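# Place duct in covered trench, then close its lid

## Task

Put the duct down inside the trench that has a lid, then close the lid again. It only counts if the duct and lid stay put without any arm holding them; finally open the grippers and pull the arms away.

## Robot and tools

Robots: three identical i2rt Big YAM arms named arm1, arm2 and arm3. Each has six revolute joints, a two-finger gripper and a wrist camera (arm1_cam_wrist, arm2_cam_wrist, arm3_cam_wrist). Two fixed room cameras, cam_high and cam_low, also give views. Every image is 504x504 pixels. With joints 1 and 6 at zero and the hand level and aimed forward, the wrist camera rides above the hand and looks toward the fingertips. Reach is roughly 1.0 m from the joint1 axis.

Frames: one shared scene frame, origin on the floor, +z up. The hand point is midway between the fingertips; the hand's z axis runs along the fingers and its y axis is the direction in which the fingers open and close. Camera calibration lines give K, distortion D, T_world_to_cam (scene frame to camera frame, metres) and pos_world; real cameras may be off by a couple of degrees and millimetres, and wrist camera poses also inherit joint reading errors. A result lists any camera whose numbers changed.

execute_actions: argument actions is a list holding either nothing or exactly one action. The action is an object keyed by arm name ("arm1", "arm2", "arm3"); each arm has a "joints" object mapping joint names to absolute targets (not offsets). Any subset of arms and joints may appear; arms move simultaneously and may finish at different moments. Names, units and allowed ranges:
- joint1_rad, -2.879 to 2.879: base yaw, positive counter-clockwise seen from above; zero points the arm the way its foot faces.
- joint2_rad, 0 to 3.141: shoulder; zero has the upper arm roughly level pointing backward, larger values lift it up and over to the front.
- joint3_rad, 0 to 3.019: elbow; zero folds the forearm onto the upper arm, larger values open it.
- joint4_rad, -1.692 to 1.57: hand pitch, positive tilts fingers up.
- joint5_rad, -1.57 to 1.57: hand side swing, positive toward the arm's right.
- joint6_rad, -2.094 to 2.094: hand roll, positive clockwise when looking from behind the hand.
- gripper_m, 0 to 0.093: fingertip gap in metres (target gap, not a force); each finger pad can squeeze with roughly 50 to 62 N, less on some units.
Done tolerances are about 0.045, 0.14, 0.09, 0.055, 0.03, 0.035 rad and 0.003 m in that order. One action runs at most 15 s. Joints move at different speeds, so the hand can sweep a wide arc between postures. An out-of-range number or unknown key rejects the whole call with no motion. Optional cameras: list of camera names, or "all"; omitted or null means all, [] means none. An empty actions list just reports state and images.

wait: seconds from 0 to 10; nothing new is commanded, the robots keep acting on their current targets, and the same state and images come back.
zoom_image: camera plus region [x0, y0, x1, y1] in pixels of that camera's most recent full image, top-left origin, no larger than 504 by 504; gives a sharper close-up.
read_manual: optional section, only "licences"; returns URDF licence text, moves nothing.
finished_scene: scene = the number of the current scene; ends it irreversibly once the last command has been held, reports success and presents the next task if any.

Result lines: joint_positions per arm, joint torques (drive output for the six arm joints, with per-unit offset, scale and noise, so treat loosely), a pictures line naming the returned images in order, and joint_status for the last accepted action. Status words: off_target (settled short of target and may still be pushing), contact_stop or time_out (joint gave up and holds where it stopped; after time_out a joint may keep a nearby target and push on, which on_its_own lists), not_followed (a self/inter-arm collision check blocked that arm's joints; the gripper part still runs, and blocked targets may be retried on later actions), limit_stop_at_motor_heat. A line "joint command not followed", often with a "cause:" line, flags such a block. on_its_own describes uncommanded behaviour; "held at" gives the target being held, not the actual angle. MOTOR HOT appears from 85 °C; OVER-TEMPERATURE FAULT means an arm hit 100 °C and went limp, dropping anything it held, until it cooled. If a call reports a stop, later motion calls in the same reply are skipped.

Cautions: a joint left out of an action may still be driving toward an older target. The arms do not yield on contact and can press very hard, which also heats motors; to relieve a push, command the joint to its reported position. Tiny target changes may not move a joint, and a joint carrying weight sags. Do not squeeze two arms together (that ends the run) and avoid collisions; the collision check ignores fingers, gripper housings and wrist cameras and can react late. Do not drop, slam or shove objects, and never let anything leave the work area or fall to the floor. Loose items may occasionally be nudged by outside disturbances, so check the result before finishing. The robot keeps holding the last command while you think. Finish with the duct resting in the trench, the lid closed on its own, grippers open and arms withdrawn.

Each tool is called after ">>>" by a JSON object that holds its "fn" and its "kwargs".

## Session

>>> {"fn": "execute_actions", "kwargs": {"actions": []}}

Scene clock: 0.00 s.
Joint torques (N m, as the arm reports them, + toward a larger angle): no reading
Motor temperatures (°C, as the motors report them): arm1=[22 25 25 24 25 23] | arm2=[22 23 23 23 24 25] | arm3=[25 24 25 25 24 23]
arm1.joint_positions: joint1_rad=+0.127 joint2_rad=+0.617 joint3_rad=+1.476 joint4_rad=-1.439 joint5_rad=-0.258 joint6_rad=-0.484 gripper_m=+0.095
arm1.joint_status: not commanded
arm1.hand: x=-0.0746 y=-0.4214 z=+1.3355 quat_wxyz=(-0.319, +0.806, -0.345, -0.359) (m; scene frame)
arm2.joint_positions: joint1_rad=-0.346 joint2_rad=+0.620 joint3_rad=+1.396 joint4_rad=-1.405 joint5_rad=-0.110 joint6_rad=-0.160 gripper_m=+0.095
arm2.joint_status: not commanded
arm2.hand: x=-0.4599 y=-0.2394 z=+1.2917 quat_wxyz=(-0.372, +0.580, -0.672, -0.271) (m; scene frame)
arm3.joint_positions: joint1_rad=+0.173 joint2_rad=+0.542 joint3_rad=+1.397 joint4_rad=-1.236 joint5_rad=+0.127 joint6_rad=+0.043 gripper_m=+0.095
arm3.joint_status: not commanded
arm3.hand: x=+0.4949 y=-0.2433 z=+1.4073 quat_wxyz=(-0.384, +0.611, -0.556, -0.413) (m; scene frame)
pictures: arm1_cam_wrist, arm2_cam_wrist, arm3_cam_wrist, cam_high, cam_low
Images, in order (width x height): arm1_cam_wrist 504x504, arm2_cam_wrist 504x504, arm3_cam_wrist 504x504, cam_high 504x504, cam_low 504x504.

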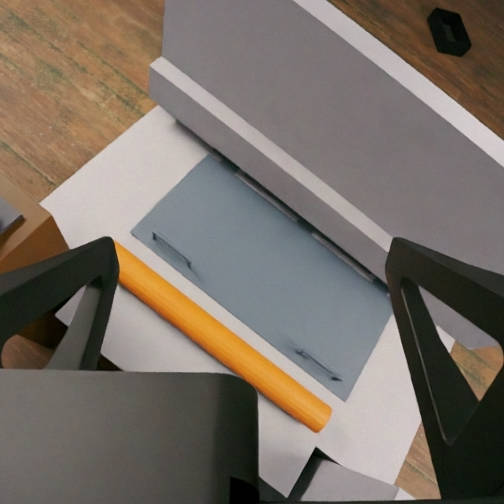

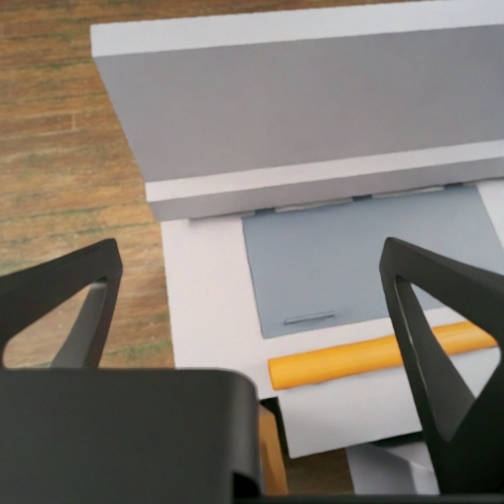

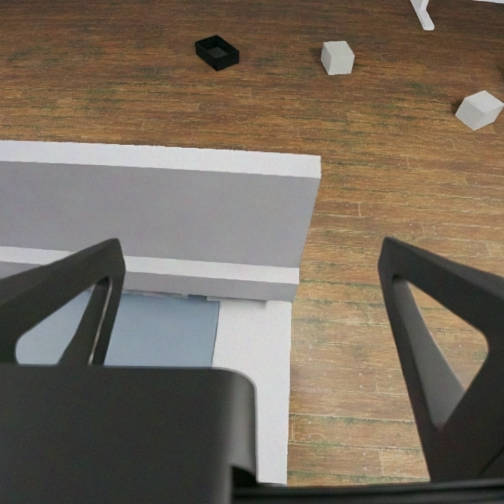

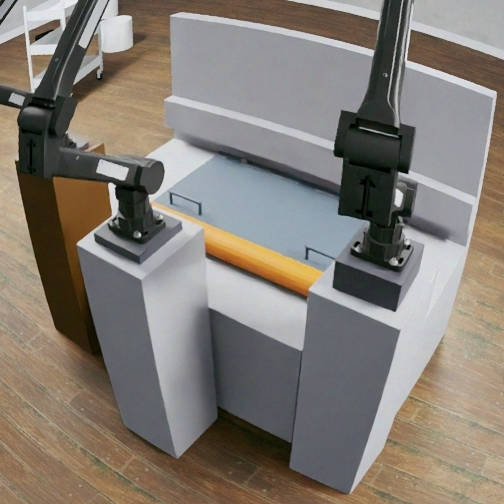

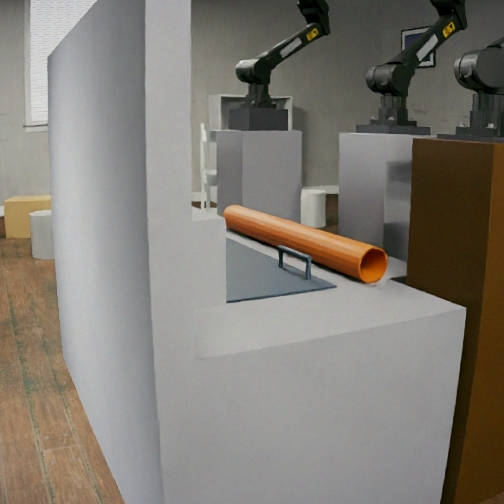

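>>> {"fn": "execute_actions", "kwargs": {"actions": [{"arm1":{"joints":{"joint1_rad":0,"joint2_rad":1.926,"joint3_rad":0.646,"joint4_rad":-0.29,"joint5_rad":0,"joint6_rad":1.57}},"arm2":{"joints":{"joint1_rad":-0.726,"joint2_rad":2.038,"joint3_rad":0.865,"joint4_rad":-0.398,"joint5_rad":0,"joint6_rad":0.826}},"arm3":{"joints":{"joint1_rad":0.697,"joint2_rad":2.215,"joint3_rad":0.895,"joint4_rad":-0.251,"joint5_rad":0,"joint6_rad":-0.827}}}]}}

Scene clock: 46.33 s.
Joint torques (N m, as the arm reports them, + toward a larger angle): arm1=[ -1.45 -12.36   2.39   0.49   0.13   0.04] | arm2=[ -0.9  -11.93   2.8    0.97  -0.01   0.05] | arm3=[ -1.15 -13.98   3.27   0.73  -0.17  -0.15]
Motor temperatures (°C, as the motors report them): arm1=[22 25 28 25 25 23] | arm2=[22 24 28 23 24 25] | arm3=[25 24 27 25 24 23]
arm1.joint_positions: joint1_rad=+0.002 joint2_rad=+1.917 joint3_rad=+0.642 joint4_rad=-0.301 joint5_rad=-0.002 joint6_rad=+1.561 gripper_m=+0.095
arm1.joint_status: all done
arm1.hand: x=-0.0027 y=-0.2968 z=+0.6251 quat_wxyz=(-0.002, +0.011, -1.000, +0.006) (m; scene frame)
arm2.joint_positions: joint1_rad=-0.722 joint2_rad=+2.040 joint3_rad=+0.867 joint4_rad=-0.409 joint5_rad=-0.001 joint6_rad=+0.817 gripper_m=+0.095
arm2.joint_status: all done
arm2.hand: x=-0.2505 y=-0.1541 z=+0.6034 quat_wxyz=(+0.002, +0.007, -1.000, -0.001) (m; scene frame)
arm3.joint_positions: joint1_rad=+0.700 joint2_rad=+2.214 joint3_rad=+0.890 joint4_rad=-0.265 joint5_rad=+0.001 joint6_rad=-0.813 gripper_m=+0.095
arm3.joint_status: all done
arm3.hand: x=+0.2538 y=-0.1609 z=+0.6030 quat_wxyz=(+0.003, +1.000, -0.005, +0.007) (m; scene frame)
pictures: arm1_cam_wrist, arm2_cam_wrist, arm3_cam_wrist, cam_high, cam_low
camera_calibration (this result's frames):
arm1_cam_wrist: T_world_to_cam=[[0.0308124, -0.999501, 0.00694525, -0.299488], [-0.807968, -0.020816, 0.588859, -0.369758], [-0.588421, -0.0237557, -0.808206, 0.618183], [0, 0, 0, 1]] pos_world=[0.0742266, -0.29235, 0.719434]
arm2_cam_wrist: T_world_to_cam=[[0.0193203, -0.999786, -0.00736901, -0.146725], [-0.806008, -0.0199359, 0.591569, -0.559044], [-0.591589, -0.0054898, -0.806221, 0.45829], [0, 0, 0, 1]] pos_world=[-0.176639, -0.155323, 0.699115]
arm3_cam_wrist: T_world_to_cam=[[0.00612178, 0.999871, -0.0148638, 0.169168], [0.803066, 0.00394133, 0.595877, -0.553041], [0.595859, -0.0155845, -0.802938, 0.452392], [0, 0, 0, 1]] pos_world=[0.173532, -0.159916, 0.695302]
Images, in order (width x height): arm1_cam_wrist 504x504, arm2_cam_wrist 504x504, arm3_cam_wrist 504x504, cam_high 504x504, cam_low 504x504.

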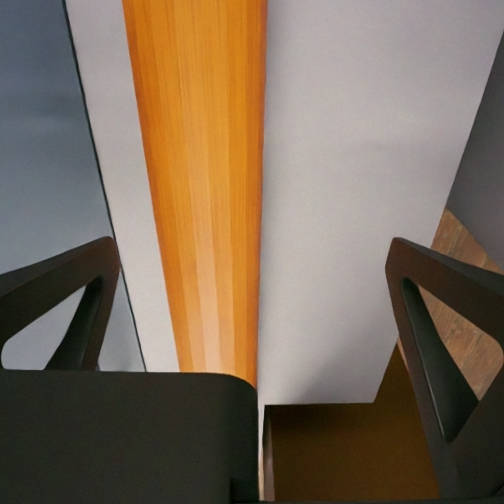

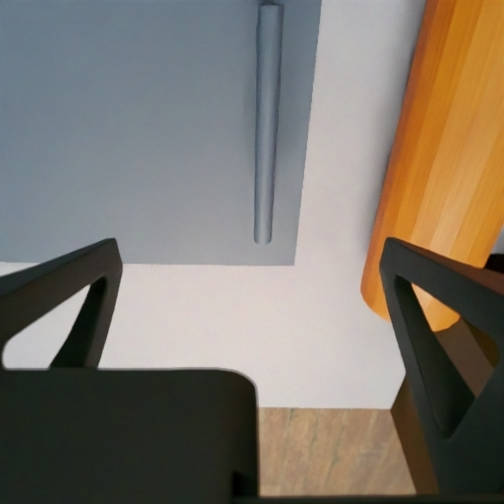

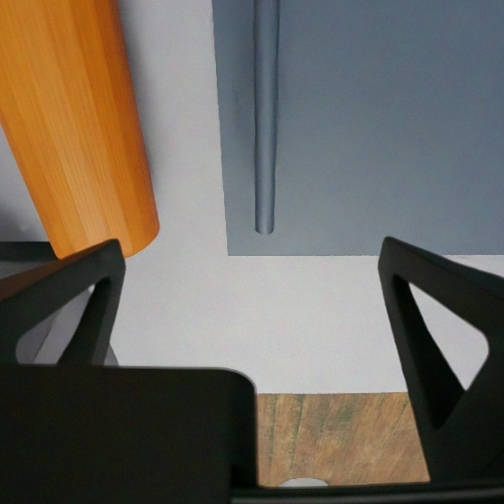

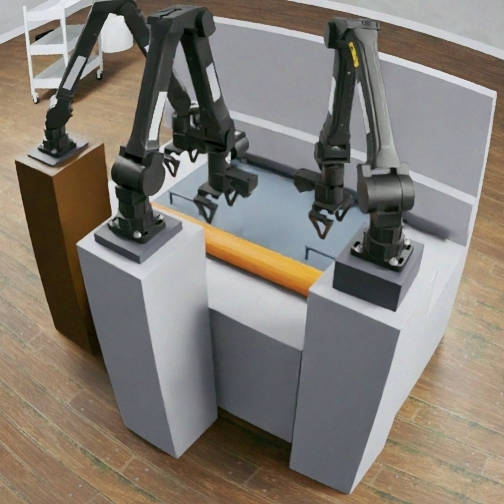

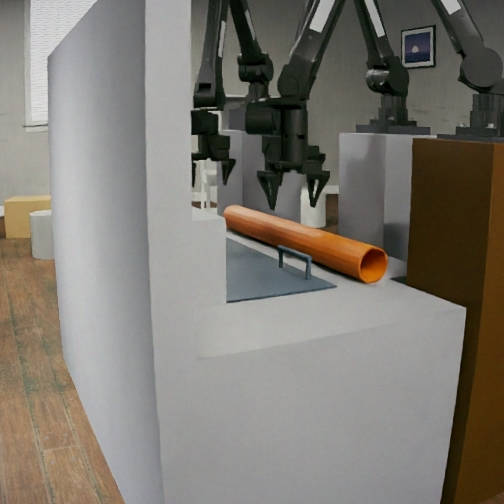

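>>> {"fn": "execute_actions", "kwargs": {"actions": [{"arm1":{"joints":{"joint1_rad":0.085,"joint2_rad":2.03,"joint3_rad":0.742,"joint4_rad":-0.27,"joint6_rad":1.67}},"arm2":{"joints":{"joint1_rad":-0.74,"joint2_rad":2.385,"joint3_rad":0.953,"joint4_rad":-0.13,"gripper_m":0.05}},"arm3":{"joints":{"joint1_rad":0.69,"joint2_rad":2.564,"joint3_rad":1.068,"joint4_rad":-0.065,"gripper_m":0.05}}}]}}

Scene clock: 70.90 s.
Joint torques (N m, as the arm reports them, + toward a larger angle): arm1=[ -1.73 -13.78   2.6    0.37   0.07   0.05] | arm2=[-0.94 -9.57  0.12  0.1   0.54  0.03] | arm3=[ -0.64 -12.99  -0.11   0.02  -0.44  -0.12]
Motor temperatures (°C, as the motors report them): arm1=[22 25 26 25 25 23] | arm2=[22 25 25 23 24 25] | arm3=[25 25 26 25 24 23]
arm1.joint_positions: joint1_rad=+0.091 joint2_rad=+2.019 joint3_rad=+0.736 joint4_rad=-0.277 joint5_rad=+0.000 joint6_rad=+1.661 gripper_m=+0.095
arm1.joint_status: all done
arm1.hand: x=-0.0343 y=-0.2647 z=+0.6025 quat_wxyz=(-0.003, +0.005, -1.000, -0.002) (m; scene frame)
arm2.joint_positions: joint1_rad=-0.729 joint2_rad=+2.337 joint3_rad=+0.972 joint4_rad=-0.119 joint5_rad=-0.014 joint6_rad=+0.822 gripper_m=+0.050
arm2.joint_status: all done
arm2.hand: x=-0.2268 y=-0.1287 z=+0.5014 quat_wxyz=(-0.026, +0.002, -0.999, -0.041) (m; scene frame)
arm3.joint_positions: joint1_rad=+0.685 joint2_rad=+2.521 joint3_rad=+1.089 joint4_rad=-0.057 joint5_rad=+0.009 joint6_rad=-0.815 gripper_m=+0.050
arm3.joint_status: all done
arm3.hand: x=+0.2260 y=-0.1187 z=+0.4983 quat_wxyz=(-0.035, +0.999, -0.011, -0.024) (m; scene frame)
pictures: arm1_cam_wrist, arm2_cam_wrist, arm3_cam_wrist, cam_high, cam_low
camera_calibration (this result's frames):
arm1_cam_wrist: T_world_to_cam=[[0.0191074, -0.999769, -0.00981314, -0.256695], [-0.808672, -0.0212255, 0.587877, -0.380859], [-0.58795, -0.00329722, -0.808891, 0.588002], [0, 0, 0, 1]] pos_world=[0.0426307, -0.262781, 0.697008]
arm2_cam_wrist: T_world_to_cam=[[0.0108194, -0.996128, -0.0872502, -0.0839903], [-0.838351, -0.0565954, 0.542185, -0.466472], [-0.545024, 0.0672802, -0.835717, 0.424939], [0, 0, 0, 1]] pos_world=[-0.158557, -0.138655, 0.600714]
arm3_cam_wrist: T_world_to_cam=[[0.0203366, 0.997844, 0.0623973, 0.0836628], [0.837607, -0.0510808, 0.54388, -0.456991], [0.545895, 0.0412037, -0.83684, 0.420465], [0, 0, 0, 1]] pos_world=[0.151548, -0.124151, 0.59519]
Images, in order (width x height): arm1_cam_wrist 504x504, arm2_cam_wrist 504x504, arm3_cam_wrist 504x504, cam_high 504x504, cam_low 504x504.

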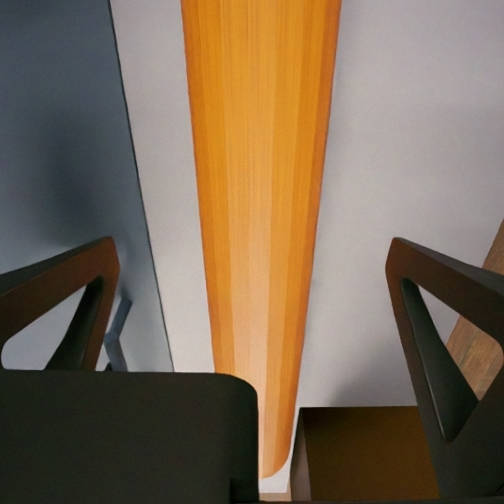

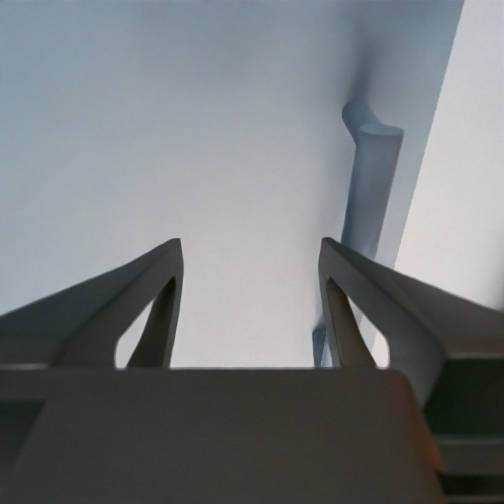

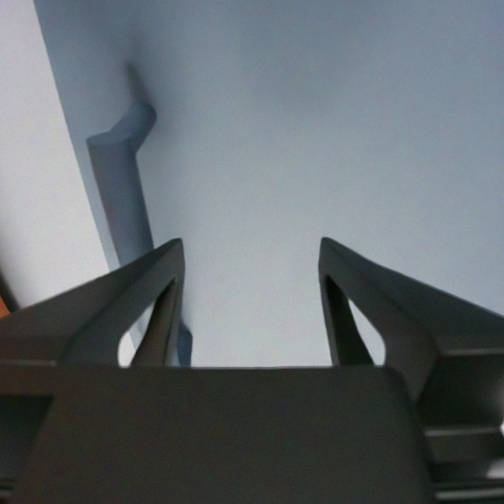

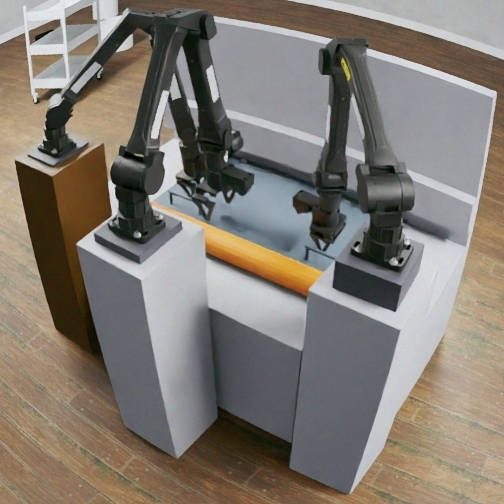

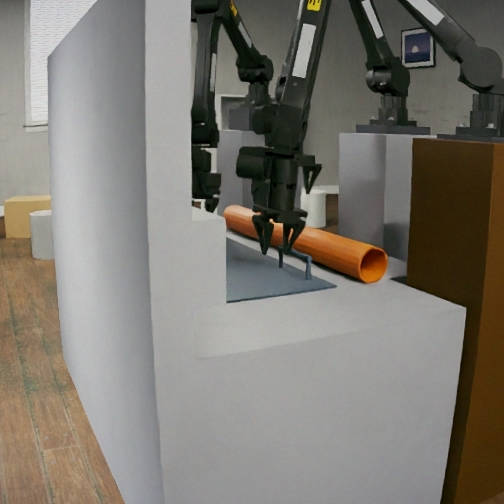

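>>> {"fn": "execute_actions", "kwargs": {"actions": [{"arm1":{"joints":{"joint2_rad":2.219,"joint3_rad":0.782,"joint4_rad":-0.12}},"arm2":{"joints":{"joint2_rad":2.241}},"arm3":{"joints":{"joint2_rad":2.425}}}], "cameras": []}}

>>> {"fn": "execute_actions", "kwargs": {"actions": [{"arm1":{"joints":{"joint2_rad":2.27,"joint3_rad":0.795,"joint4_rad":-0.095}},"arm2":{"joints":{"joint3_rad":0.898,"joint4_rad":-0.22,"gripper_m":0.085}},"arm3":{"joints":{"joint3_rad":0.993,"joint4_rad":-0.13,"gripper_m":0.085}}}], "cameras": []}}

>>> {"fn": "execute_actions", "kwargs": {"actions": [{"arm1":{"joints":{"joint2_rad":2.32,"joint3_rad":0.815,"joint4_rad":-0.065}},"arm2":{"joints":{"joint2_rad":2.315,"joint3_rad":0.925,"joint4_rad":-0.175}},"arm3":{"joints":{"joint2_rad":2.495,"joint3_rad":1.03,"joint4_rad":-0.1}}}], "cameras": []}}

>>> {"fn": "execute_actions", "kwargs": {"actions": [{"arm1":{"joints":{"joint2_rad":2.37,"joint3_rad":0.838,"joint4_rad":-0.03}},"arm2":{"joints":{"joint2_rad":2.385,"joint3_rad":0.953,"joint4_rad":-0.13}},"arm3":{"joints":{"joint2_rad":2.564,"joint3_rad":1.068,"joint4_rad":-0.065}}}]}}

Scene clock: 89.73 s.
Joint torques (N m, as the arm reports them, + toward a larger angle): arm1=[ -1.7  -16.1    0.82   0.5    0.06   0.06] | arm2=[ -1.79 -14.31   2.18   0.27   0.07   0.05] | arm3=[ -0.59 -17.38   2.81   0.15  -0.24  -0.12]
Motor temperatures (°C, as the motors report them): arm1=[22 26 26 25 25 23] | arm2=[22 25 24 23 25 25] | arm3=[25 25 25 25 24 23]
arm1.joint_positions: joint1_rad=+0.091 joint2_rad=+2.221 joint3_rad=+0.781 joint4_rad=-0.132 joint5_rad=+0.000 joint6_rad=+1.662 gripper_m=+0.095
arm1.joint_status: all done
arm1.hand: x=-0.0335 y=-0.2685 z=+0.5385 quat_wxyz=(-0.003, +0.004, -1.000, +0.004) (m; scene frame)
arm2.joint_positions: joint1_rad=-0.729 joint2_rad=+2.249 joint3_rad=+0.954 joint4_rad=-0.123 joint5_rad=-0.003 joint6_rad=+0.822 gripper_m=+0.050
arm2.joint_status: all done
arm2.hand: x=-0.2110 y=-0.1146 z=+0.5368 quat_wxyz=(-0.053, +0.001, -0.997, -0.062) (m; scene frame)
arm3.joint_positions: joint1_rad=+0.685 joint2_rad=+2.440 joint3_rad=+1.066 joint4_rad=-0.057 joint5_rad=+0.003 joint6_rad=-0.815 gripper_m=+0.050
arm3.joint_status: all done
arm3.hand: x=+0.2106 y=-0.1033 z=+0.5315 quat_wxyz=(-0.055, +0.997, -0.011, -0.046) (m; scene frame)
pictures: none
No camera images: the call's "cameras" was empty. Leave "cameras" out to get every camera's image.

Scene clock: 90.53 s.
Joint torques (N m, as the arm reports them, + toward a larger angle): arm1=[ -1.89 -14.42   1.02   0.49   0.07   0.03] | arm2=[ -1.34 -12.63   1.87   0.11   0.07   0.01] | arm3=[ -0.67 -15.79   2.23  -0.11  -0.23  -0.13]
Motor temperatures (°C, as the motors report them): arm1=[22 26 26 25 25 23] | arm2=[22 25 24 23 25 25] | arm3=[25 25 25 25 24 23]
arm1.joint_positions: joint1_rad=+0.091 joint2_rad=+2.253 joint3_rad=+0.788 joint4_rad=-0.105 joint5_rad=+0.000 joint6_rad=+1.662 gripper_m=+0.095
arm1.joint_status: all done
arm1.hand: x=-0.0333 y=-0.2694 z=+0.5283 quat_wxyz=(-0.003, +0.004, -1.000, +0.003) (m; scene frame)
arm2.joint_positions: joint1_rad=-0.729 joint2_rad=+2.249 joint3_rad=+0.894 joint4_rad=-0.213 joint5_rad=-0.003 joint6_rad=+0.822 gripper_m=+0.085
arm2.joint_status: all done
arm2.hand: x=-0.2509 y=-0.1577 z=+0.5278 quat_wxyz=(-0.002, +0.001, -1.000, -0.007) (m; scene frame)
arm3.joint_positions: joint1_rad=+0.685 joint2_rad=+2.439 joint3_rad=+0.986 joint4_rad=-0.122 joint5_rad=+0.003 joint6_rad=-0.815 gripper_m=+0.085
arm3.joint_status: all done
arm3.hand: x=+0.2545 y=-0.1520 z=+0.5243 quat_wxyz=(-0.002, +1.000, -0.011, +0.003) (m; scene frame)
pictures: none
No camera images: the call's "cameras" was empty. Leave "cameras" out to get every camera's image.

Scene clock: 91.37 s.
Joint torques (N m, as the arm reports them, + toward a larger angle): arm1=[ -1.8  -14.98   0.52   0.37   0.07   0.03] | arm2=[ -1.19 -12.2    2.34   1.13   0.04   0.  ] | arm3=[ -0.66 -14.53   1.64   0.68  -0.24  -0.13]
Motor temperatures (°C, as the motors report them): arm1=[22 26 26 25 25 23] | arm2=[22 25 24 23 25 25] | arm3=[25 25 25 25 24 23]
arm1.joint_positions: joint1_rad=+0.091 joint2_rad=+2.305 joint3_rad=+0.812 joint4_rad=-0.075 joint5_rad=+0.000 joint6_rad=+1.662 gripper_m=+0.095
arm1.joint_status: all done
arm1.hand: x=-0.0334 y=-0.2672 z=+0.5118 quat_wxyz=(-0.003, +0.004, -1.000, +0.002) (m; scene frame)
arm2.joint_positions: joint1_rad=-0.729 joint2_rad=+2.308 joint3_rad=+0.914 joint4_rad=-0.184 joint5_rad=-0.003 joint6_rad=+0.822 gripper_m=+0.085
arm2.joint_status: all done
arm2.hand: x=-0.2528 y=-0.1597 z=+0.5070 quat_wxyz=(+0.002, +0.001, -1.000, -0.003) (m; scene frame)
arm3.joint_positions: joint1_rad=+0.685 joint2_rad=+2.479 joint3_rad=+1.029 joint4_rad=-0.111 joint5_rad=+0.003 joint6_rad=-0.815 gripper_m=+0.085
arm3.joint_status: all done
arm3.hand: x=+0.2461 y=-0.1426 z=+0.5112 quat_wxyz=(-0.008, +1.000, -0.011, -0.002) (m; scene frame)
pictures: none
No camera images: the call's "cameras" was empty. Leave "cameras" out to get every camera's image.

Scene clock: 92.20 s.
Joint torques (N m, as the arm reports them, + toward a larger angle): arm1=[ -1.67 -15.01   0.54   0.47   0.08   0.03] | arm2=[ -0.57 -12.06   1.71   0.91   0.06   0.01] | arm3=[ -0.61 -15.33   1.49   0.57  -0.23  -0.13]
Motor temperatures (°C, as the motors report them): arm1=[22 26 26 25 25 23] | arm2=[22 25 24 23 25 25] | arm3=[25 25 25 25 24 23]
arm1.joint_positions: joint1_rad=+0.091 joint2_rad=+2.355 joint3_rad=+0.830 joint4_rad=-0.041 joint5_rad=-0.001 joint6_rad=+1.662 gripper_m=+0.095
arm1.joint_status: all done
arm1.hand: x=-0.0334 y=-0.2672 z=+0.4956 quat_wxyz=(-0.003, +0.004, -1.000, +0.001) (m; scene frame)
arm2.joint_positions: joint1_rad=-0.729 joint2_rad=+2.379 joint3_rad=+0.947 joint4_rad=-0.139 joint5_rad=-0.003 joint6_rad=+0.822 gripper_m=+0.085
arm2.joint_status: all done
arm2.hand: x=-0.2506 y=-0.1572 z=+0.4827 quat_wxyz=(-0.001, +0.001, -1.000, -0.005) (m; scene frame)
arm3.joint_positions: joint1_rad=+0.685 joint2_rad=+2.554 joint3_rad=+1.066 joint4_rad=-0.077 joint5_rad=+0.003 joint6_rad=-0.815 gripper_m=+0.085
arm3.joint_status: all done
arm3.hand: x=+0.2481 y=-0.1445 z=+0.4836 quat_wxyz=(-0.006, +1.000, -0.011, +0.000) (m; scene frame)
pictures: arm1_cam_wrist, arm2_cam_wrist, arm3_cam_wrist, cam_high, cam_low
camera_calibration (this result's frames):
arm1_cam_wrist: T_world_to_cam=[[0.0179306, -0.999829, -0.004466, -0.262937], [-0.808785, -0.0171303, 0.587855, -0.316245], [-0.587832, -0.00692859, -0.808954, 0.501075], [0, 0, 0, 1]] pos_world=[0.0434878, -0.264838, 0.590078]
arm2_cam_wrist: T_world_to_cam=[[0.00792179, -0.999828, -0.0167585, -0.149054], [-0.810057, -0.0162425, 0.586126, -0.485569], [-0.586297, 0.00893219, -0.810047, 0.366319], [0, 0, 0, 1]] pos_world=[-0.177386, -0.160187, 0.578842]
arm3_cam_wrist: T_world_to_cam=[[0.0188923, 0.999814, 0.00397262, 0.138805], [0.811762, -0.0176582, 0.583721, -0.476803], [0.583683, -0.00780302, -0.811944, 0.368681], [0, 0, 0, 1]] pos_world=[0.169235, -0.144322, 0.577117]
Images, in order (width x height): arm1_cam_wrist 504x504, arm2_cam_wrist 504x504, arm3_cam_wrist 504x504, cam_high 504x504, cam_low 504x504.

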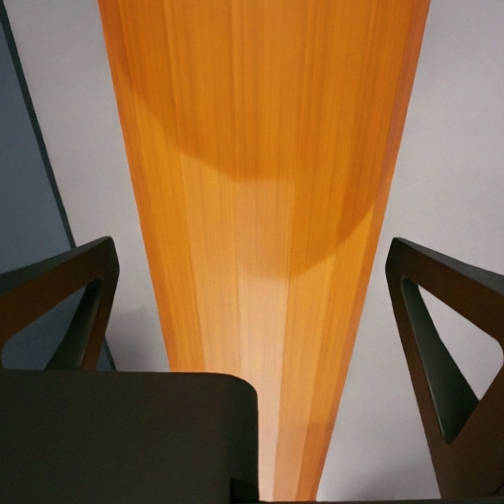

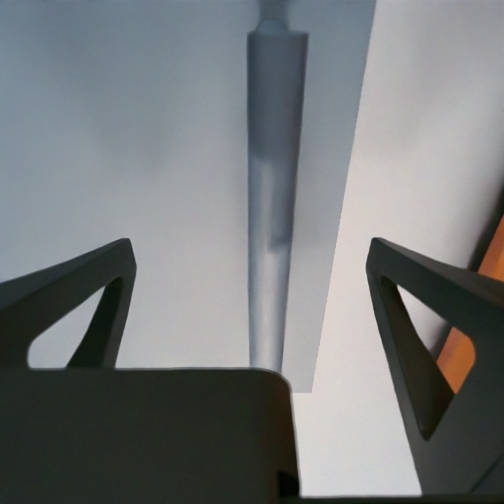

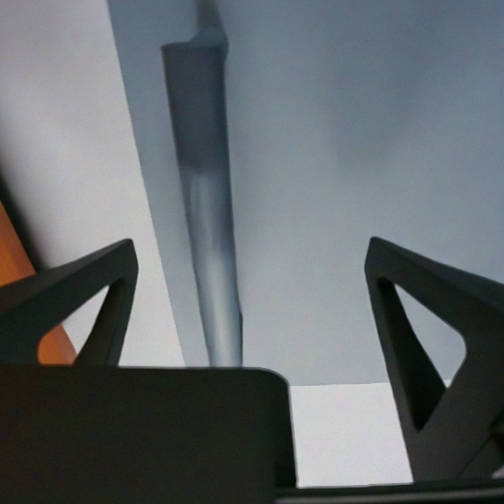

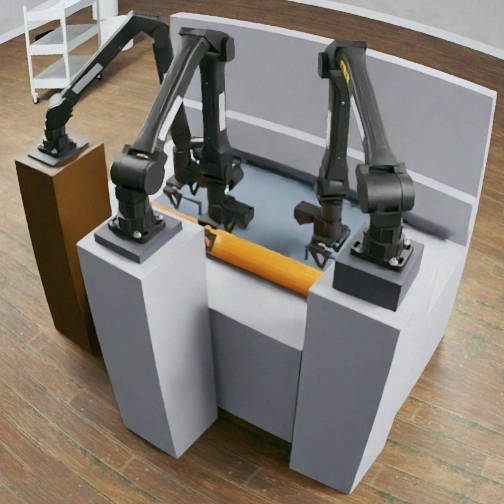

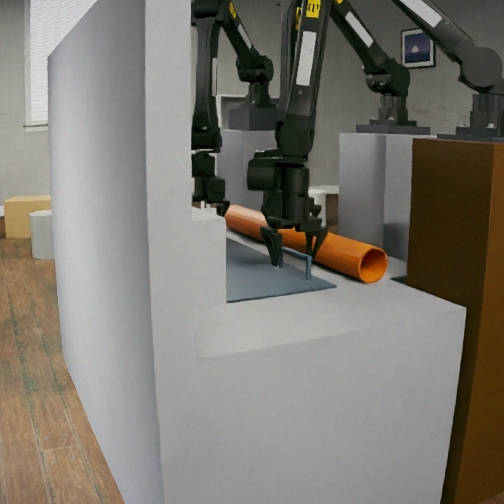

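>>> {"fn": "execute_actions", "kwargs": {"actions": [{"arm1":{"joints":{"joint2_rad":2.445,"joint3_rad":0.865,"joint4_rad":0.01}},"arm2":{"joints":{"joint1_rad":-0.76,"gripper_m":0}},"arm3":{"joints":{"joint1_rad":0.725,"joint6_rad":-0.8,"gripper_m":0}}}], "cameras": []}}

>>> {"fn": "execute_actions", "kwargs": {"actions": [{"arm1":{"joints":{"gripper_m":0.04}},"arm2":{"joints":{"joint1_rad":-0.714,"joint2_rad":2.244,"joint3_rad":0.931,"joint4_rad":-0.258,"joint6_rad":0.848}},"arm3":{"joints":{"joint1_rad":0.676,"joint2_rad":2.421,"joint3_rad":1.001,"joint4_rad":-0.151,"joint6_rad":-0.848}}}]}}

Scene clock: 112.90 s.
Joint torques (N m, as the arm reports them, + toward a larger angle): arm1=[ -1.88 -15.74  -0.18   0.5    0.07   0.04] | arm2=[ -0.19 -12.68   1.28   0.83   0.21   0.13] | arm3=[ -0.48 -14.88   1.51   0.61  -0.33   0.03]
Motor temperatures (°C, as the motors report them): arm1=[22 26 26 25 25 23] | arm2=[22 25 24 23 24 25] | arm3=[25 26 25 25 24 23]
arm1.joint_positions: joint1_rad=+0.091 joint2_rad=+2.435 joint3_rad=+0.862 joint4_rad=+0.000 joint5_rad=-0.001 joint6_rad=+1.662 gripper_m=+0.095
arm1.joint_status: all done
arm1.hand: x=-0.0328 y=-0.2714 z=+0.4693 quat_wxyz=(-0.003, +0.004, -1.000, +0.005) (m; scene frame)
arm2.joint_positions: joint1_rad=-0.750 joint2_rad=+2.379 joint3_rad=+0.947 joint4_rad=-0.137 joint5_rad=-0.005 joint6_rad=+0.808 gripper_m=+0.011
arm2.joint_status: gripper_m off_target (ended at +0.011, target +0.000); the others done
arm2.hand: x=-0.2443 y=-0.1623 z=+0.4825 quat_wxyz=(-0.001, -0.002, -1.000, -0.007) (m; scene frame)
arm3.joint_positions: joint1_rad=+0.719 joint2_rad=+2.555 joint3_rad=+1.064 joint4_rad=-0.076 joint5_rad=+0.006 joint6_rad=-0.806 gripper_m=+0.011
arm3.joint_status: gripper_m off_target (ended at +0.011, target +0.000); the others done
arm3.hand: x=+0.2392 y=-0.1546 z=+0.4833 quat_wxyz=(-0.006, +1.000, +0.001, +0.001) (m; scene frame)
pictures: none
No camera images: the call's "cameras" was empty. Leave "cameras" out to get every camera's image.

Scene clock: 113.80 s.
Joint torques (N m, as the arm reports them, + toward a larger angle): arm1=[ -1.83 -15.8   -0.22   0.35   0.05   0.02] | arm2=[  1.21 -16.66   0.91  -0.75  -0.65   0.19] | arm3=[ -2.74 -19.34  -0.98  -0.82   0.26  -0.23]
Motor temperatures (°C, as the motors report them): arm1=[22 26 26 25 25 23] | arm2=[22 25 24 23 24 25] | arm3=[25 26 25 25 24 23]
arm1.joint_positions: joint1_rad=+0.091 joint2_rad=+2.435 joint3_rad=+0.863 joint4_rad=+0.002 joint5_rad=+0.000 joint6_rad=+1.662 gripper_m=+0.074
arm1.joint_status: gripper_m off_target (ended at +0.074, target +0.040)
arm1.hand: x=-0.0328 y=-0.2703 z=+0.4693 quat_wxyz=(-0.004, +0.004, -1.000, +0.003) (m; scene frame)
arm2.joint_positions: joint1_rad=-0.734 joint2_rad=+2.298 joint3_rad=+0.943 joint4_rad=-0.238 joint5_rad=+0.015 joint6_rad=+0.821 gripper_m=+0.011
arm2.joint_status: all done
arm2.hand: x=-0.2435 y=-0.1571 z=+0.5133 quat_wxyz=(+0.000, -0.001, -1.000, +0.009) (m; scene frame)
arm3.joint_positions: joint1_rad=+0.699 joint2_rad=+2.473 joint3_rad=+1.028 joint4_rad=-0.125 joint5_rad=-0.012 joint6_rad=-0.826 gripper_m=+0.011
arm3.joint_status: all done
arm3.hand: x=+0.2410 y=-0.1493 z=+0.5135 quat_wxyz=(+0.001, +1.000, +0.001, -0.004) (m; scene frame)
pictures: arm1_cam_wrist, arm2_cam_wrist, arm3_cam_wrist, cam_high, cam_low
camera_calibration (this result's frames):
arm1_cam_wrist: T_world_to_cam=[[0.0179047, -0.99984, 0.000413419, -0.268473], [-0.809523, -0.0142539, 0.586915, -0.299118], [-0.586815, -0.0108432, -0.809648, 0.4794], [0, 0, 0, 1]] pos_world=[0.0439837, -0.267495, 0.563813]
arm2_cam_wrist: T_world_to_cam=[[0.00383659, -0.999925, 0.011639, -0.164113], [-0.808605, 0.00374564, 0.588339, -0.495477], [-0.588339, -0.0116685, -0.80853, 0.390747], [0, 0, 0, 1]] pos_world=[-0.170124, -0.157685, 0.609349]
arm3_cam_wrist: T_world_to_cam=[[-0.00637992, 0.999935, -0.00948213, 0.156591], [0.816042, 0.0106866, 0.577894, -0.482465], [0.577958, -0.00405089, -0.816056, 0.401111], [0, 0, 0, 1]] pos_world=[0.162885, -0.1498, 0.607627]
Images, in order (width x height): arm1_cam_wrist 504x504, arm2_cam_wrist 504x504, arm3_cam_wrist 504x504, cam_high 504x504, cam_low 504x504.

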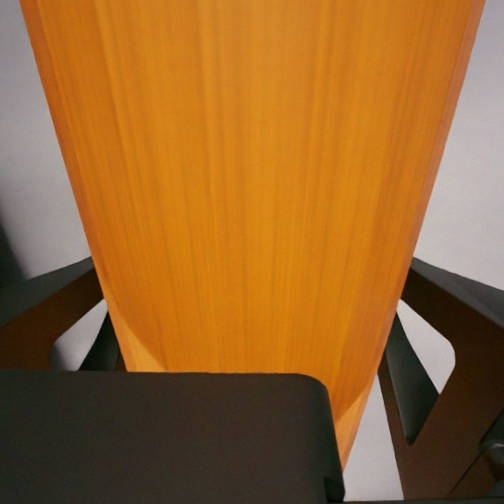

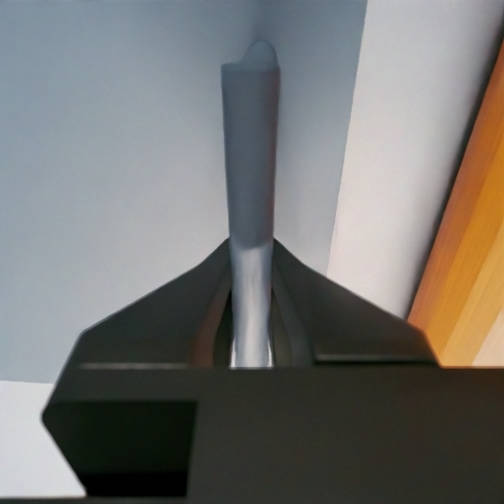

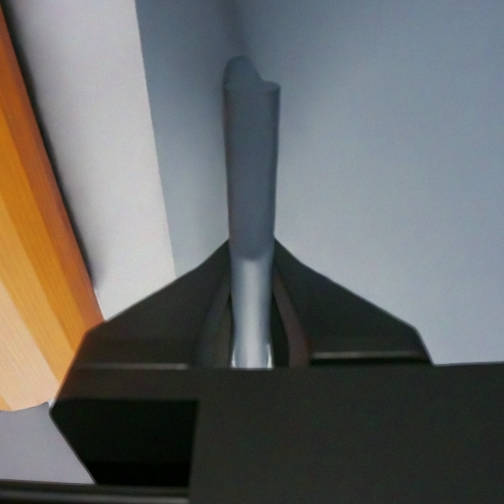

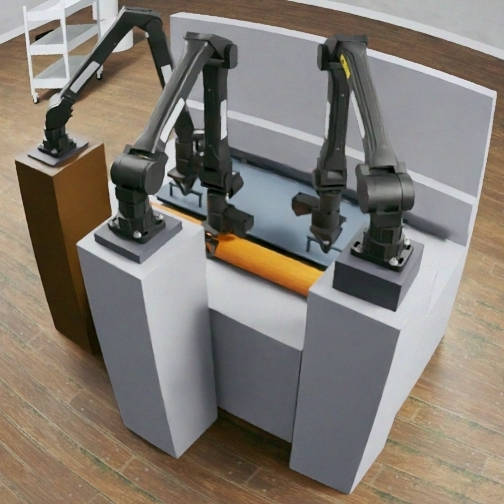

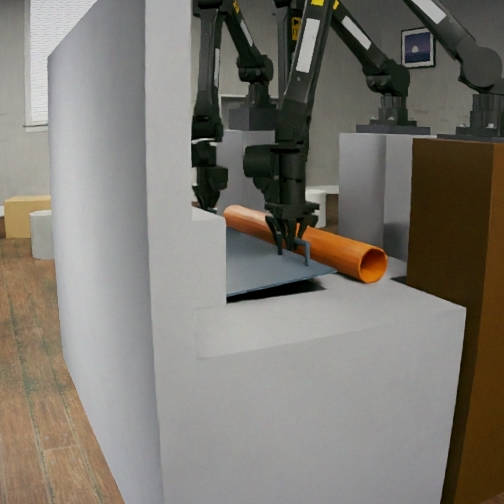

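>>> {"fn": "execute_actions", "kwargs": {"actions": [{"arm2":{"joints":{"joint1_rad":-0.685,"joint2_rad":2.06,"joint3_rad":0.96,"joint4_rad":-0.42,"joint6_rad":0.87}},"arm3":{"joints":{"joint1_rad":0.65,"joint2_rad":2.23,"joint3_rad":1.005,"joint4_rad":-0.295,"joint6_rad":-0.87}}}], "cameras": []}}

>>> {"fn": "execute_actions", "kwargs": {"actions": [{"arm2":{"joints":{"joint1_rad":-0.635,"joint2_rad":1.97,"joint3_rad":1.04,"joint4_rad":-0.59,"joint6_rad":0.92}},"arm3":{"joints":{"joint1_rad":0.6,"joint2_rad":2.125,"joint3_rad":1.06,"joint4_rad":-0.455,"joint6_rad":-0.92}}}], "cameras": ["cam_low"]}}

>>> {"fn": "execute_actions", "kwargs": {"actions": [{"arm2":{"joints":{"joint1_rad":-0.58,"joint2_rad":1.94,"joint3_rad":1.165,"joint4_rad":-0.74,"joint6_rad":0.975}},"arm3":{"joints":{"joint1_rad":0.545,"joint2_rad":2.075,"joint3_rad":1.165,"joint4_rad":-0.605,"joint6_rad":-0.975}}}], "cameras": ["cam_low"]}}

>>> {"fn": "execute_actions", "kwargs": {"actions": [{"arm1":{"joints":{"joint2_rad":2.3,"joint3_rad":0.84,"joint4_rad":-0.06}},"arm2":{"joints":{"joint1_rad":-0.525,"joint2_rad":1.975,"joint3_rad":1.33,"joint4_rad":-0.88,"joint6_rad":1.03}},"arm3":{"joints":{"joint1_rad":0.49,"joint2_rad":2.09,"joint3_rad":1.315,"joint4_rad":-0.75,"joint6_rad":-1.03}}}]}}

Scene clock: 131.20 s.
Joint torques (N m, as the arm reports them, + toward a larger angle): arm1=[ -1.8  -15.77  -0.2    0.34   0.05   0.05] | arm2=[  0.93 -17.95   3.33   0.21  -0.68   0.09] | arm3=[ -1.71 -20.67   2.92  -0.4    0.53  -0.1 ]
Motor temperatures (°C, as the motors report them): arm1=[22 27 25 25 25 23] | arm2=[22 27 24 23 25 25] | arm3=[25 27 25 25 24 23]
arm1.joint_positions: joint1_rad=+0.091 joint2_rad=+2.435 joint3_rad=+0.863 joint4_rad=+0.002 joint5_rad=+0.000 joint6_rad=+1.662 gripper_m=+0.074
arm1.joint_status: not commanded
arm1.hand: x=-0.0328 y=-0.2703 z=+0.4693 quat_wxyz=(-0.004, +0.004, -1.000, +0.003) (m; scene frame)
arm2.joint_positions: joint1_rad=-0.697 joint2_rad=+2.128 joint3_rad=+0.950 joint4_rad=-0.420 joint5_rad=+0.015 joint6_rad=+0.855 gripper_m=+0.011
arm2.joint_status: all done
arm2.hand: x=-0.2423 y=-0.1333 z=+0.5815 quat_wxyz=(+0.001, +0.001, -1.000, +0.010) (m; scene frame)
arm3.joint_positions: joint1_rad=+0.660 joint2_rad=+2.299 joint3_rad=+1.005 joint4_rad=-0.283 joint5_rad=-0.020 joint6_rad=-0.862 gripper_m=+0.011
arm3.joint_status: all done
arm3.hand: x=+0.2400 y=-0.1258 z=+0.5810 quat_wxyz=(+0.006, +1.000, -0.001, -0.005) (m; scene frame)
pictures: none
No camera images: the call's "cameras" was empty. Leave "cameras" out to get every camera's image.

Scene clock: 132.07 s.
Joint torques (N m, as the arm reports them, + toward a larger angle): arm1=[ -1.84 -15.81  -0.17   0.34   0.02   0.04] | arm2=[  1.92 -17.37   6.4   -0.55  -0.95   0.2 ] | arm3=[ -3.38 -20.91   5.99  -0.73   0.79  -0.19]
Motor temperatures (°C, as the motors report them): arm1=[22 27 25 25 25 23] | arm2=[22 27 24 23 25 25] | arm3=[25 27 25 25 24 23]
arm1.joint_positions: joint1_rad=+0.091 joint2_rad=+2.435 joint3_rad=+0.863 joint4_rad=+0.002 joint5_rad=+0.000 joint6_rad=+1.662 gripper_m=+0.074
arm1.joint_status: not commanded
arm1.hand: x=-0.0328 y=-0.2703 z=+0.4693 quat_wxyz=(-0.004, +0.004, -1.000, +0.003) (m; scene frame)
arm2.joint_positions: joint1_rad=-0.657 joint2_rad=+2.041 joint3_rad=+1.001 joint4_rad=-0.572 joint5_rad=+0.023 joint6_rad=+0.896 gripper_m=+0.011
arm2.joint_status: all done
arm2.hand: x=-0.2428 y=-0.1099 z=+0.6266 quat_wxyz=(+0.002, +0.000, -1.000, +0.018) (m; scene frame)
arm3.joint_positions: joint1_rad=+0.621 joint2_rad=+2.204 joint3_rad=+1.040 joint4_rad=-0.434 joint5_rad=-0.027 joint6_rad=-0.902 gripper_m=+0.011
arm3.joint_status: all done
arm3.hand: x=+0.2408 y=-0.1023 z=+0.6257 quat_wxyz=(+0.016, +1.000, +0.000, -0.002) (m; scene frame)
pictures: cam_low
Images, in order (width x height): cam_low 504x504.

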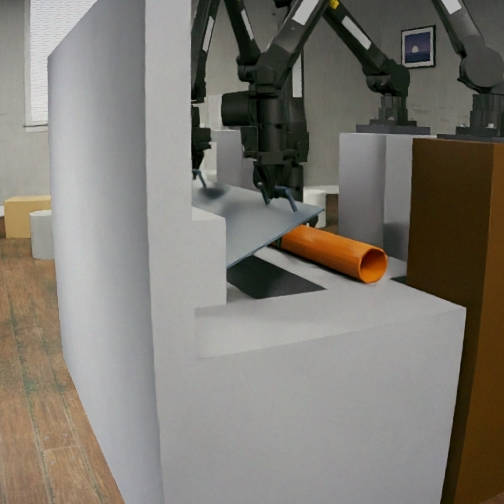

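Scene clock: 134.03 s.
Joint torques (N m, as the arm reports them, + toward a larger angle): arm1=[ -1.71 -15.63  -0.22   0.31   0.05   0.04] | arm2=[  3.98 -19.24   9.49   0.05  -1.45   0.31] | arm3=[ -4.28 -22.51   9.68  -0.28   1.17  -0.35]
Motor temperatures (°C, as the motors report them): arm1=[22 27 25 25 25 23] | arm2=[22 27 25 23 25 25] | arm3=[25 27 26 25 24 23]
arm1.joint_positions: joint1_rad=+0.091 joint2_rad=+2.435 joint3_rad=+0.863 joint4_rad=+0.002 joint5_rad=+0.000 joint6_rad=+1.662 gripper_m=+0.074
arm1.joint_status: not commanded
arm1.hand: x=-0.0328 y=-0.2703 z=+0.4693 quat_wxyz=(-0.004, +0.004, -1.000, +0.003) (m; scene frame)
arm2.joint_positions: joint1_rad=-0.624 joint2_rad=+2.020 joint3_rad=+1.095 joint4_rad=-0.739 joint5_rad=+0.035 joint6_rad=+0.934 gripper_m=+0.011
arm2.joint_status: joint6_rad time_out (moved +0.039 of +0.079); the others done
arm2.on_its_own: joint6_rad reads +0.934 and still pushes toward +0.975 since a time_out
arm2.hand: x=-0.2429 y=-0.0889 z=+0.6567 quat_wxyz=(+0.012, -0.001, -0.999, +0.043) (m; scene frame)
arm3.joint_positions: joint1_rad=+0.587 joint2_rad=+2.167 joint3_rad=+1.115 joint4_rad=-0.597 joint5_rad=-0.039 joint6_rad=-0.941 gripper_m=+0.011
arm3.joint_status: all done
arm3.hand: x=+0.2414 y=-0.0816 z=+0.6559 quat_wxyz=(+0.040, +0.999, +0.002, +0.008) (m; scene frame)
pictures: cam_low
Images, in order (width x height): cam_low 504x504.

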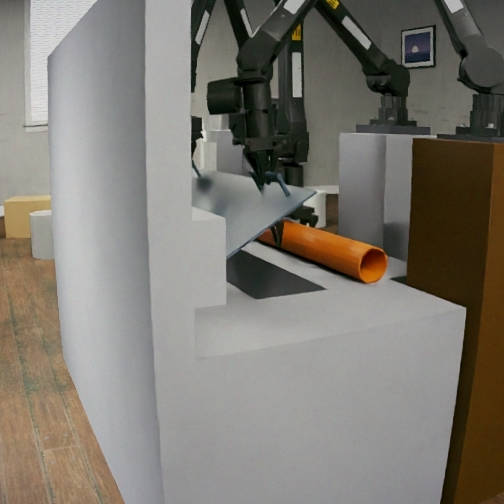

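not run: a stop came earlier in this reply.

>>> {"fn": "execute_actions", "kwargs": {"actions": [{"arm1":{"joints":{"joint2_rad":2.3,"joint3_rad":0.84,"joint4_rad":-0.06}},"arm2":{"joints":{"joint1_rad":-0.53,"joint2_rad":1.9,"joint3_rad":1.33,"joint4_rad":-0.88,"joint6_rad":1.0}},"arm3":{"joints":{"joint1_rad":0.495,"joint2_rad":2.01,"joint3_rad":1.315,"joint4_rad":-0.75,"joint6_rad":-1.0}}}], "cameras": ["cam_low"]}}

>>> {"fn": "execute_actions", "kwargs": {"actions": [{"arm2":{"joints":{"joint1_rad":-0.47,"joint2_rad":1.96,"joint3_rad":1.52,"joint4_rad":-1.02,"joint6_rad":1.055}},"arm3":{"joints":{"joint1_rad":0.435,"joint2_rad":2.055,"joint3_rad":1.49,"joint4_rad":-0.9,"joint6_rad":-1.055}}}]}}

Scene clock: 148.60 s.
Joint torques (N m, as the arm reports them, + toward a larger angle): arm1=[ -1.76 -18.11   0.31  -0.03   0.06   0.03] | arm2=[  2.89 -19.09  11.97   1.2   -1.18   0.07] | arm3=[ -3.07 -23.03  13.95   0.43   0.97  -0.04]
Motor temperatures (°C, as the motors report them): arm1=[22 27 25 25 25 23] | arm2=[22 28 29 23 26 25] | arm3=[25 28 27 25 25 23]
arm1.joint_positions: joint1_rad=+0.091 joint2_rad=+2.320 joint3_rad=+0.841 joint4_rad=-0.055 joint5_rad=+0.000 joint6_rad=+1.663 gripper_m=+0.074
arm1.joint_status: all done
arm1.hand: x=-0.0351 y=-0.2501 z=+0.5077 quat_wxyz=(-0.002, +0.004, -1.000, -0.015) (m; scene frame)
arm2.joint_positions: joint1_rad=-0.559 joint2_rad=+1.973 joint3_rad=+1.238 joint4_rad=-0.895 joint5_rad=+0.029 joint6_rad=+0.991 gripper_m=+0.011
arm2.joint_status: joint3_rad time_out (moved +0.143 of +0.235); the others done
arm2.on_its_own: joint3_rad reads +1.238 and still pushes toward +1.330 since a time_out
arm2.hand: x=-0.2421 y=-0.0321 z=+0.7159 quat_wxyz=(+0.002, +0.002, -1.000, +0.028) (m; scene frame)
arm3.joint_positions: joint1_rad=+0.522 joint2_rad=+2.097 joint3_rad=+1.237 joint4_rad=-0.758 joint5_rad=-0.033 joint6_rad=-0.999 gripper_m=+0.011
arm3.joint_status: all done
arm3.hand: x=+0.2415 y=-0.0243 z=+0.7158 quat_wxyz=(+0.026, +1.000, -0.001, +0.000) (m; scene frame)
pictures: cam_low
Images, in order (width x height): cam_low 504x504.

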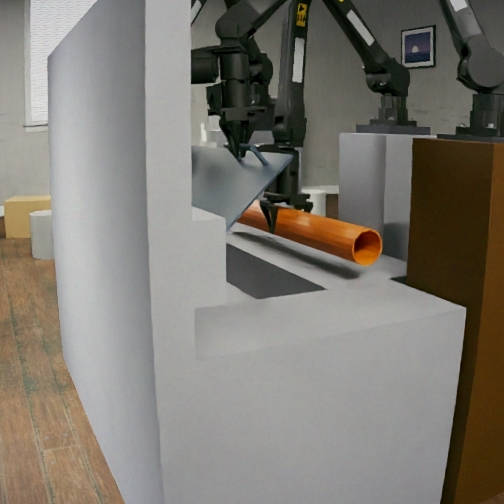

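not run: a stop came earlier in this reply.

>>> {"fn": "execute_actions", "kwargs": {"actions": [{"arm2":{"joints":{"joint1_rad":-0.47,"joint2_rad":1.96,"joint3_rad":1.52,"joint4_rad":-1.02,"joint6_rad":1.055}},"arm3":{"joints":{"joint1_rad":0.435,"joint2_rad":2.055,"joint3_rad":1.49,"joint4_rad":-0.9,"joint6_rad":-1.055}},"arm1":{"joints":{"joint1_rad":0.02,"joint6_rad":1.59}}}]}}

Scene clock: 159.20 s.
Joint torques (N m, as the arm reports them, + toward a larger angle): arm1=[ -1.03 -18.12   0.39  -0.02   0.04  -0.14] | arm2=[  2.16 -17.84  13.08   1.02  -1.24   0.04] | arm3=[ -3.17 -22.08  14.99   0.57   0.96  -0.02]
Motor temperatures (°C, as the motors report them): arm1=[22 27 25 25 25 23] | arm2=[22 28 33 23 26 25] | arm3=[25 28 29 25 25 23]
arm1.joint_positions: joint1_rad=+0.013 joint2_rad=+2.320 joint3_rad=+0.841 joint4_rad=-0.055 joint5_rad=+0.000 joint6_rad=+1.599 gripper_m=+0.074
arm1.joint_status: all done
arm1.hand: x=-0.0061 y=-0.2484 z=+0.5078 quat_wxyz=(-0.003, -0.003, -1.000, -0.015) (m; scene frame)
arm2.joint_positions: joint1_rad=-0.501 joint2_rad=+2.007 joint3_rad=+1.423 joint4_rad=-1.033 joint5_rad=+0.029 joint6_rad=+1.048 gripper_m=+0.011
arm2.joint_status: joint3_rad time_out (moved +0.185 of +0.282); the others done
arm2.on_its_own: joint3_rad reads +1.423 and still pushes toward +1.520 since a time_out
arm2.hand: x=-0.2425 y=+0.0261 z=+0.7548 quat_wxyz=(-0.003, +0.003, -1.000, +0.022) (m; scene frame)
arm3.joint_positions: joint1_rad=+0.463 joint2_rad=+2.111 joint3_rad=+1.412 joint4_rad=-0.912 joint5_rad=-0.033 joint6_rad=-1.056 gripper_m=+0.011
arm3.joint_status: all done
arm3.hand: x=+0.2426 y=+0.0340 z=+0.7563 quat_wxyz=(+0.023, +1.000, -0.002, -0.004) (m; scene frame)
pictures: arm1_cam_wrist, arm2_cam_wrist, arm3_cam_wrist, cam_high, cam_low
camera_calibration (this result's frames):
arm1_cam_wrist: T_world_to_cam=[[0.00402666, -0.999361, -0.0355296, -0.22875], [-0.809252, -0.0241287, 0.586966, -0.302295], [-0.587448, 0.0263889, -0.808832, 0.535396], [0, 0, 0, 1]] pos_world=[0.0708061, -0.250027, 0.602355]
arm2_cam_wrist: T_world_to_cam=[[0.0102305, -0.999196, 0.0387577, -0.00269969], [-0.813105, 0.0142478, 0.581943, -0.633926], [-0.582028, -0.0374676, -0.812305, 0.593853], [0, 0, 0, 1]] pos_world=[-0.169781, 0.0285848, 0.851404]
arm3_cam_wrist: T_world_to_cam=[[-0.000137037, 0.998567, -0.0535123, 0.00748336], [0.815998, 0.0310447, 0.57722, -0.626148], [0.578054, -0.0435869, -0.814833, 0.5994], [0, 0, 0, 1]] pos_world=[0.164451, 0.0380919, 0.850237]
Images, in order (width x height): arm1_cam_wrist 504x504, arm2_cam_wrist 504x504, arm3_cam_wrist 504x504, cam_high 504x504, cam_low 504x504.

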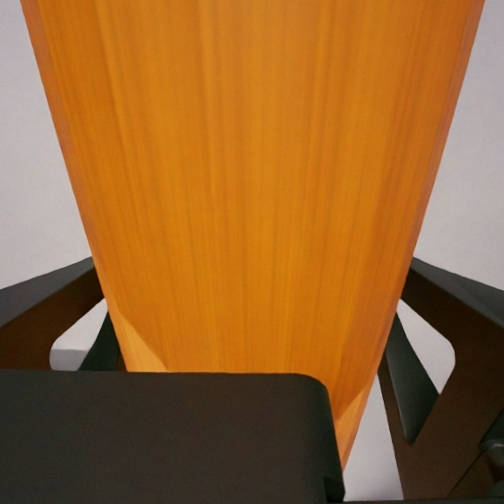

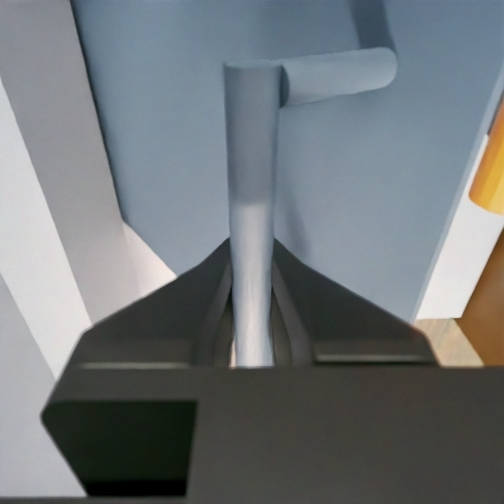

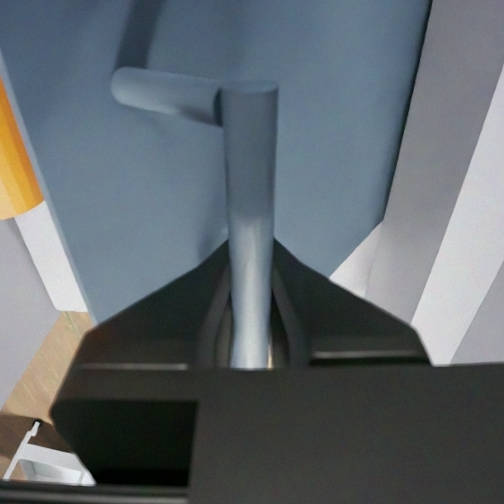

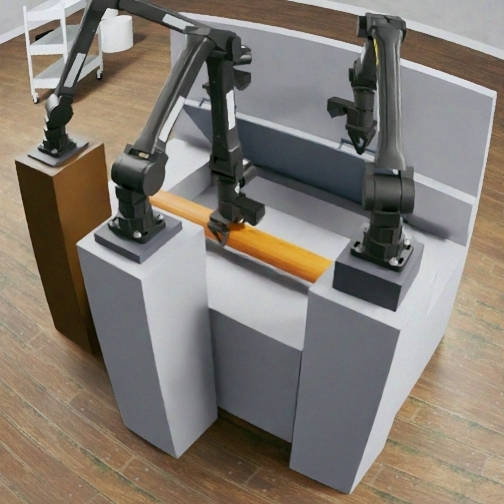

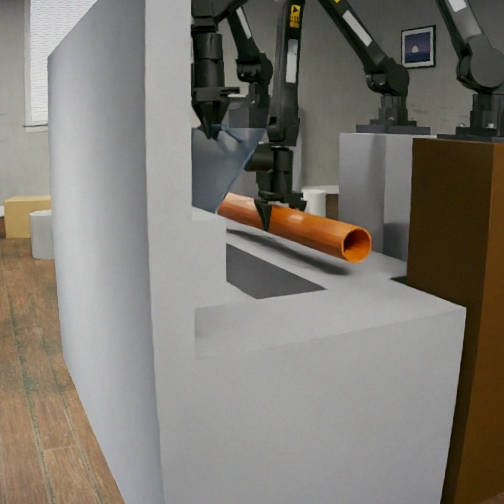

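>>> {"fn": "execute_actions", "kwargs": {"actions": [{"arm2":{"joints":{"joint1_rad":-0.44,"joint2_rad":2.07,"joint3_rad":1.69,"joint4_rad":-1.115,"joint6_rad":1.09}},"arm3":{"joints":{"joint1_rad":0.405,"joint2_rad":2.15,"joint3_rad":1.65,"joint4_rad":-0.99,"joint6_rad":-1.095}},"arm1":{"joints":{"joint2_rad":2.33,"joint3_rad":1.0,"joint4_rad":-0.1,"joint6_rad":1.58}}}], "cameras": []}}

>>> {"fn": "execute_actions", "kwargs": {"actions": [{"arm1":{"joints":{"joint2_rad":2.385,"joint3_rad":1.134,"joint4_rad":-0.118}}}]}}

Scene clock: 173.80 s.
Joint torques (N m, as the arm reports them, + toward a larger angle): arm1=[ -0.95 -20.64   1.77   0.18   0.04  -0.12] | arm2=[  3.39 -15.86  14.56   2.73  -1.34   0.1 ] | arm3=[ -3.64 -19.37  18.47   1.59   1.01  -0.13]
Motor temperatures (°C, as the motors report them): arm1=[22 28 25 24 25 23] | arm2=[22 29 37 23 26 25] | arm3=[25 28 31 25 25 23]
arm1.joint_positions: joint1_rad=+0.013 joint2_rad=+2.357 joint3_rad=+0.998 joint4_rad=-0.098 joint5_rad=+0.000 joint6_rad=+1.588 gripper_m=+0.074
arm1.joint_status: all done
arm1.hand: x=-0.0077 y=-0.1765 z=+0.5039 quat_wxyz=(-0.002, +0.003, -0.999, -0.053) (m; scene frame)
arm2.joint_positions: joint1_rad=-0.475 joint2_rad=+2.071 joint3_rad=+1.569 joint4_rad=-1.164 joint5_rad=+0.032 joint6_rad=+1.076 gripper_m=+0.011
arm2.joint_status: joint3_rad time_out (moved +0.146 of +0.267); the others done
arm2.on_its_own: joint3_rad reads +1.569 and still pushes toward +1.682 since a time_out
arm2.hand: x=-0.2431 y=+0.0534 z=+0.7677 quat_wxyz=(+0.007, +0.002, -0.999, +0.045) (m; scene frame)
arm3.joint_positions: joint1_rad=+0.438 joint2_rad=+2.157 joint3_rad=+1.541 joint4_rad=-1.029 joint5_rad=-0.034 joint6_rad=-1.084 gripper_m=+0.011
arm3.joint_status: joint3_rad time_out (moved +0.128 of +0.238); the others done
arm3.on_its_own: joint3_rad reads +1.541 and still pushes toward +1.650 since a time_out
arm3.hand: x=+0.2435 y=+0.0613 z=+0.7697 quat_wxyz=(+0.039, +0.999, +0.000, +0.003) (m; scene frame)
pictures: none
No camera images: the call's "cameras" was empty. Leave "cameras" out to get every camera's image.

not run: a stop came earlier in this reply.


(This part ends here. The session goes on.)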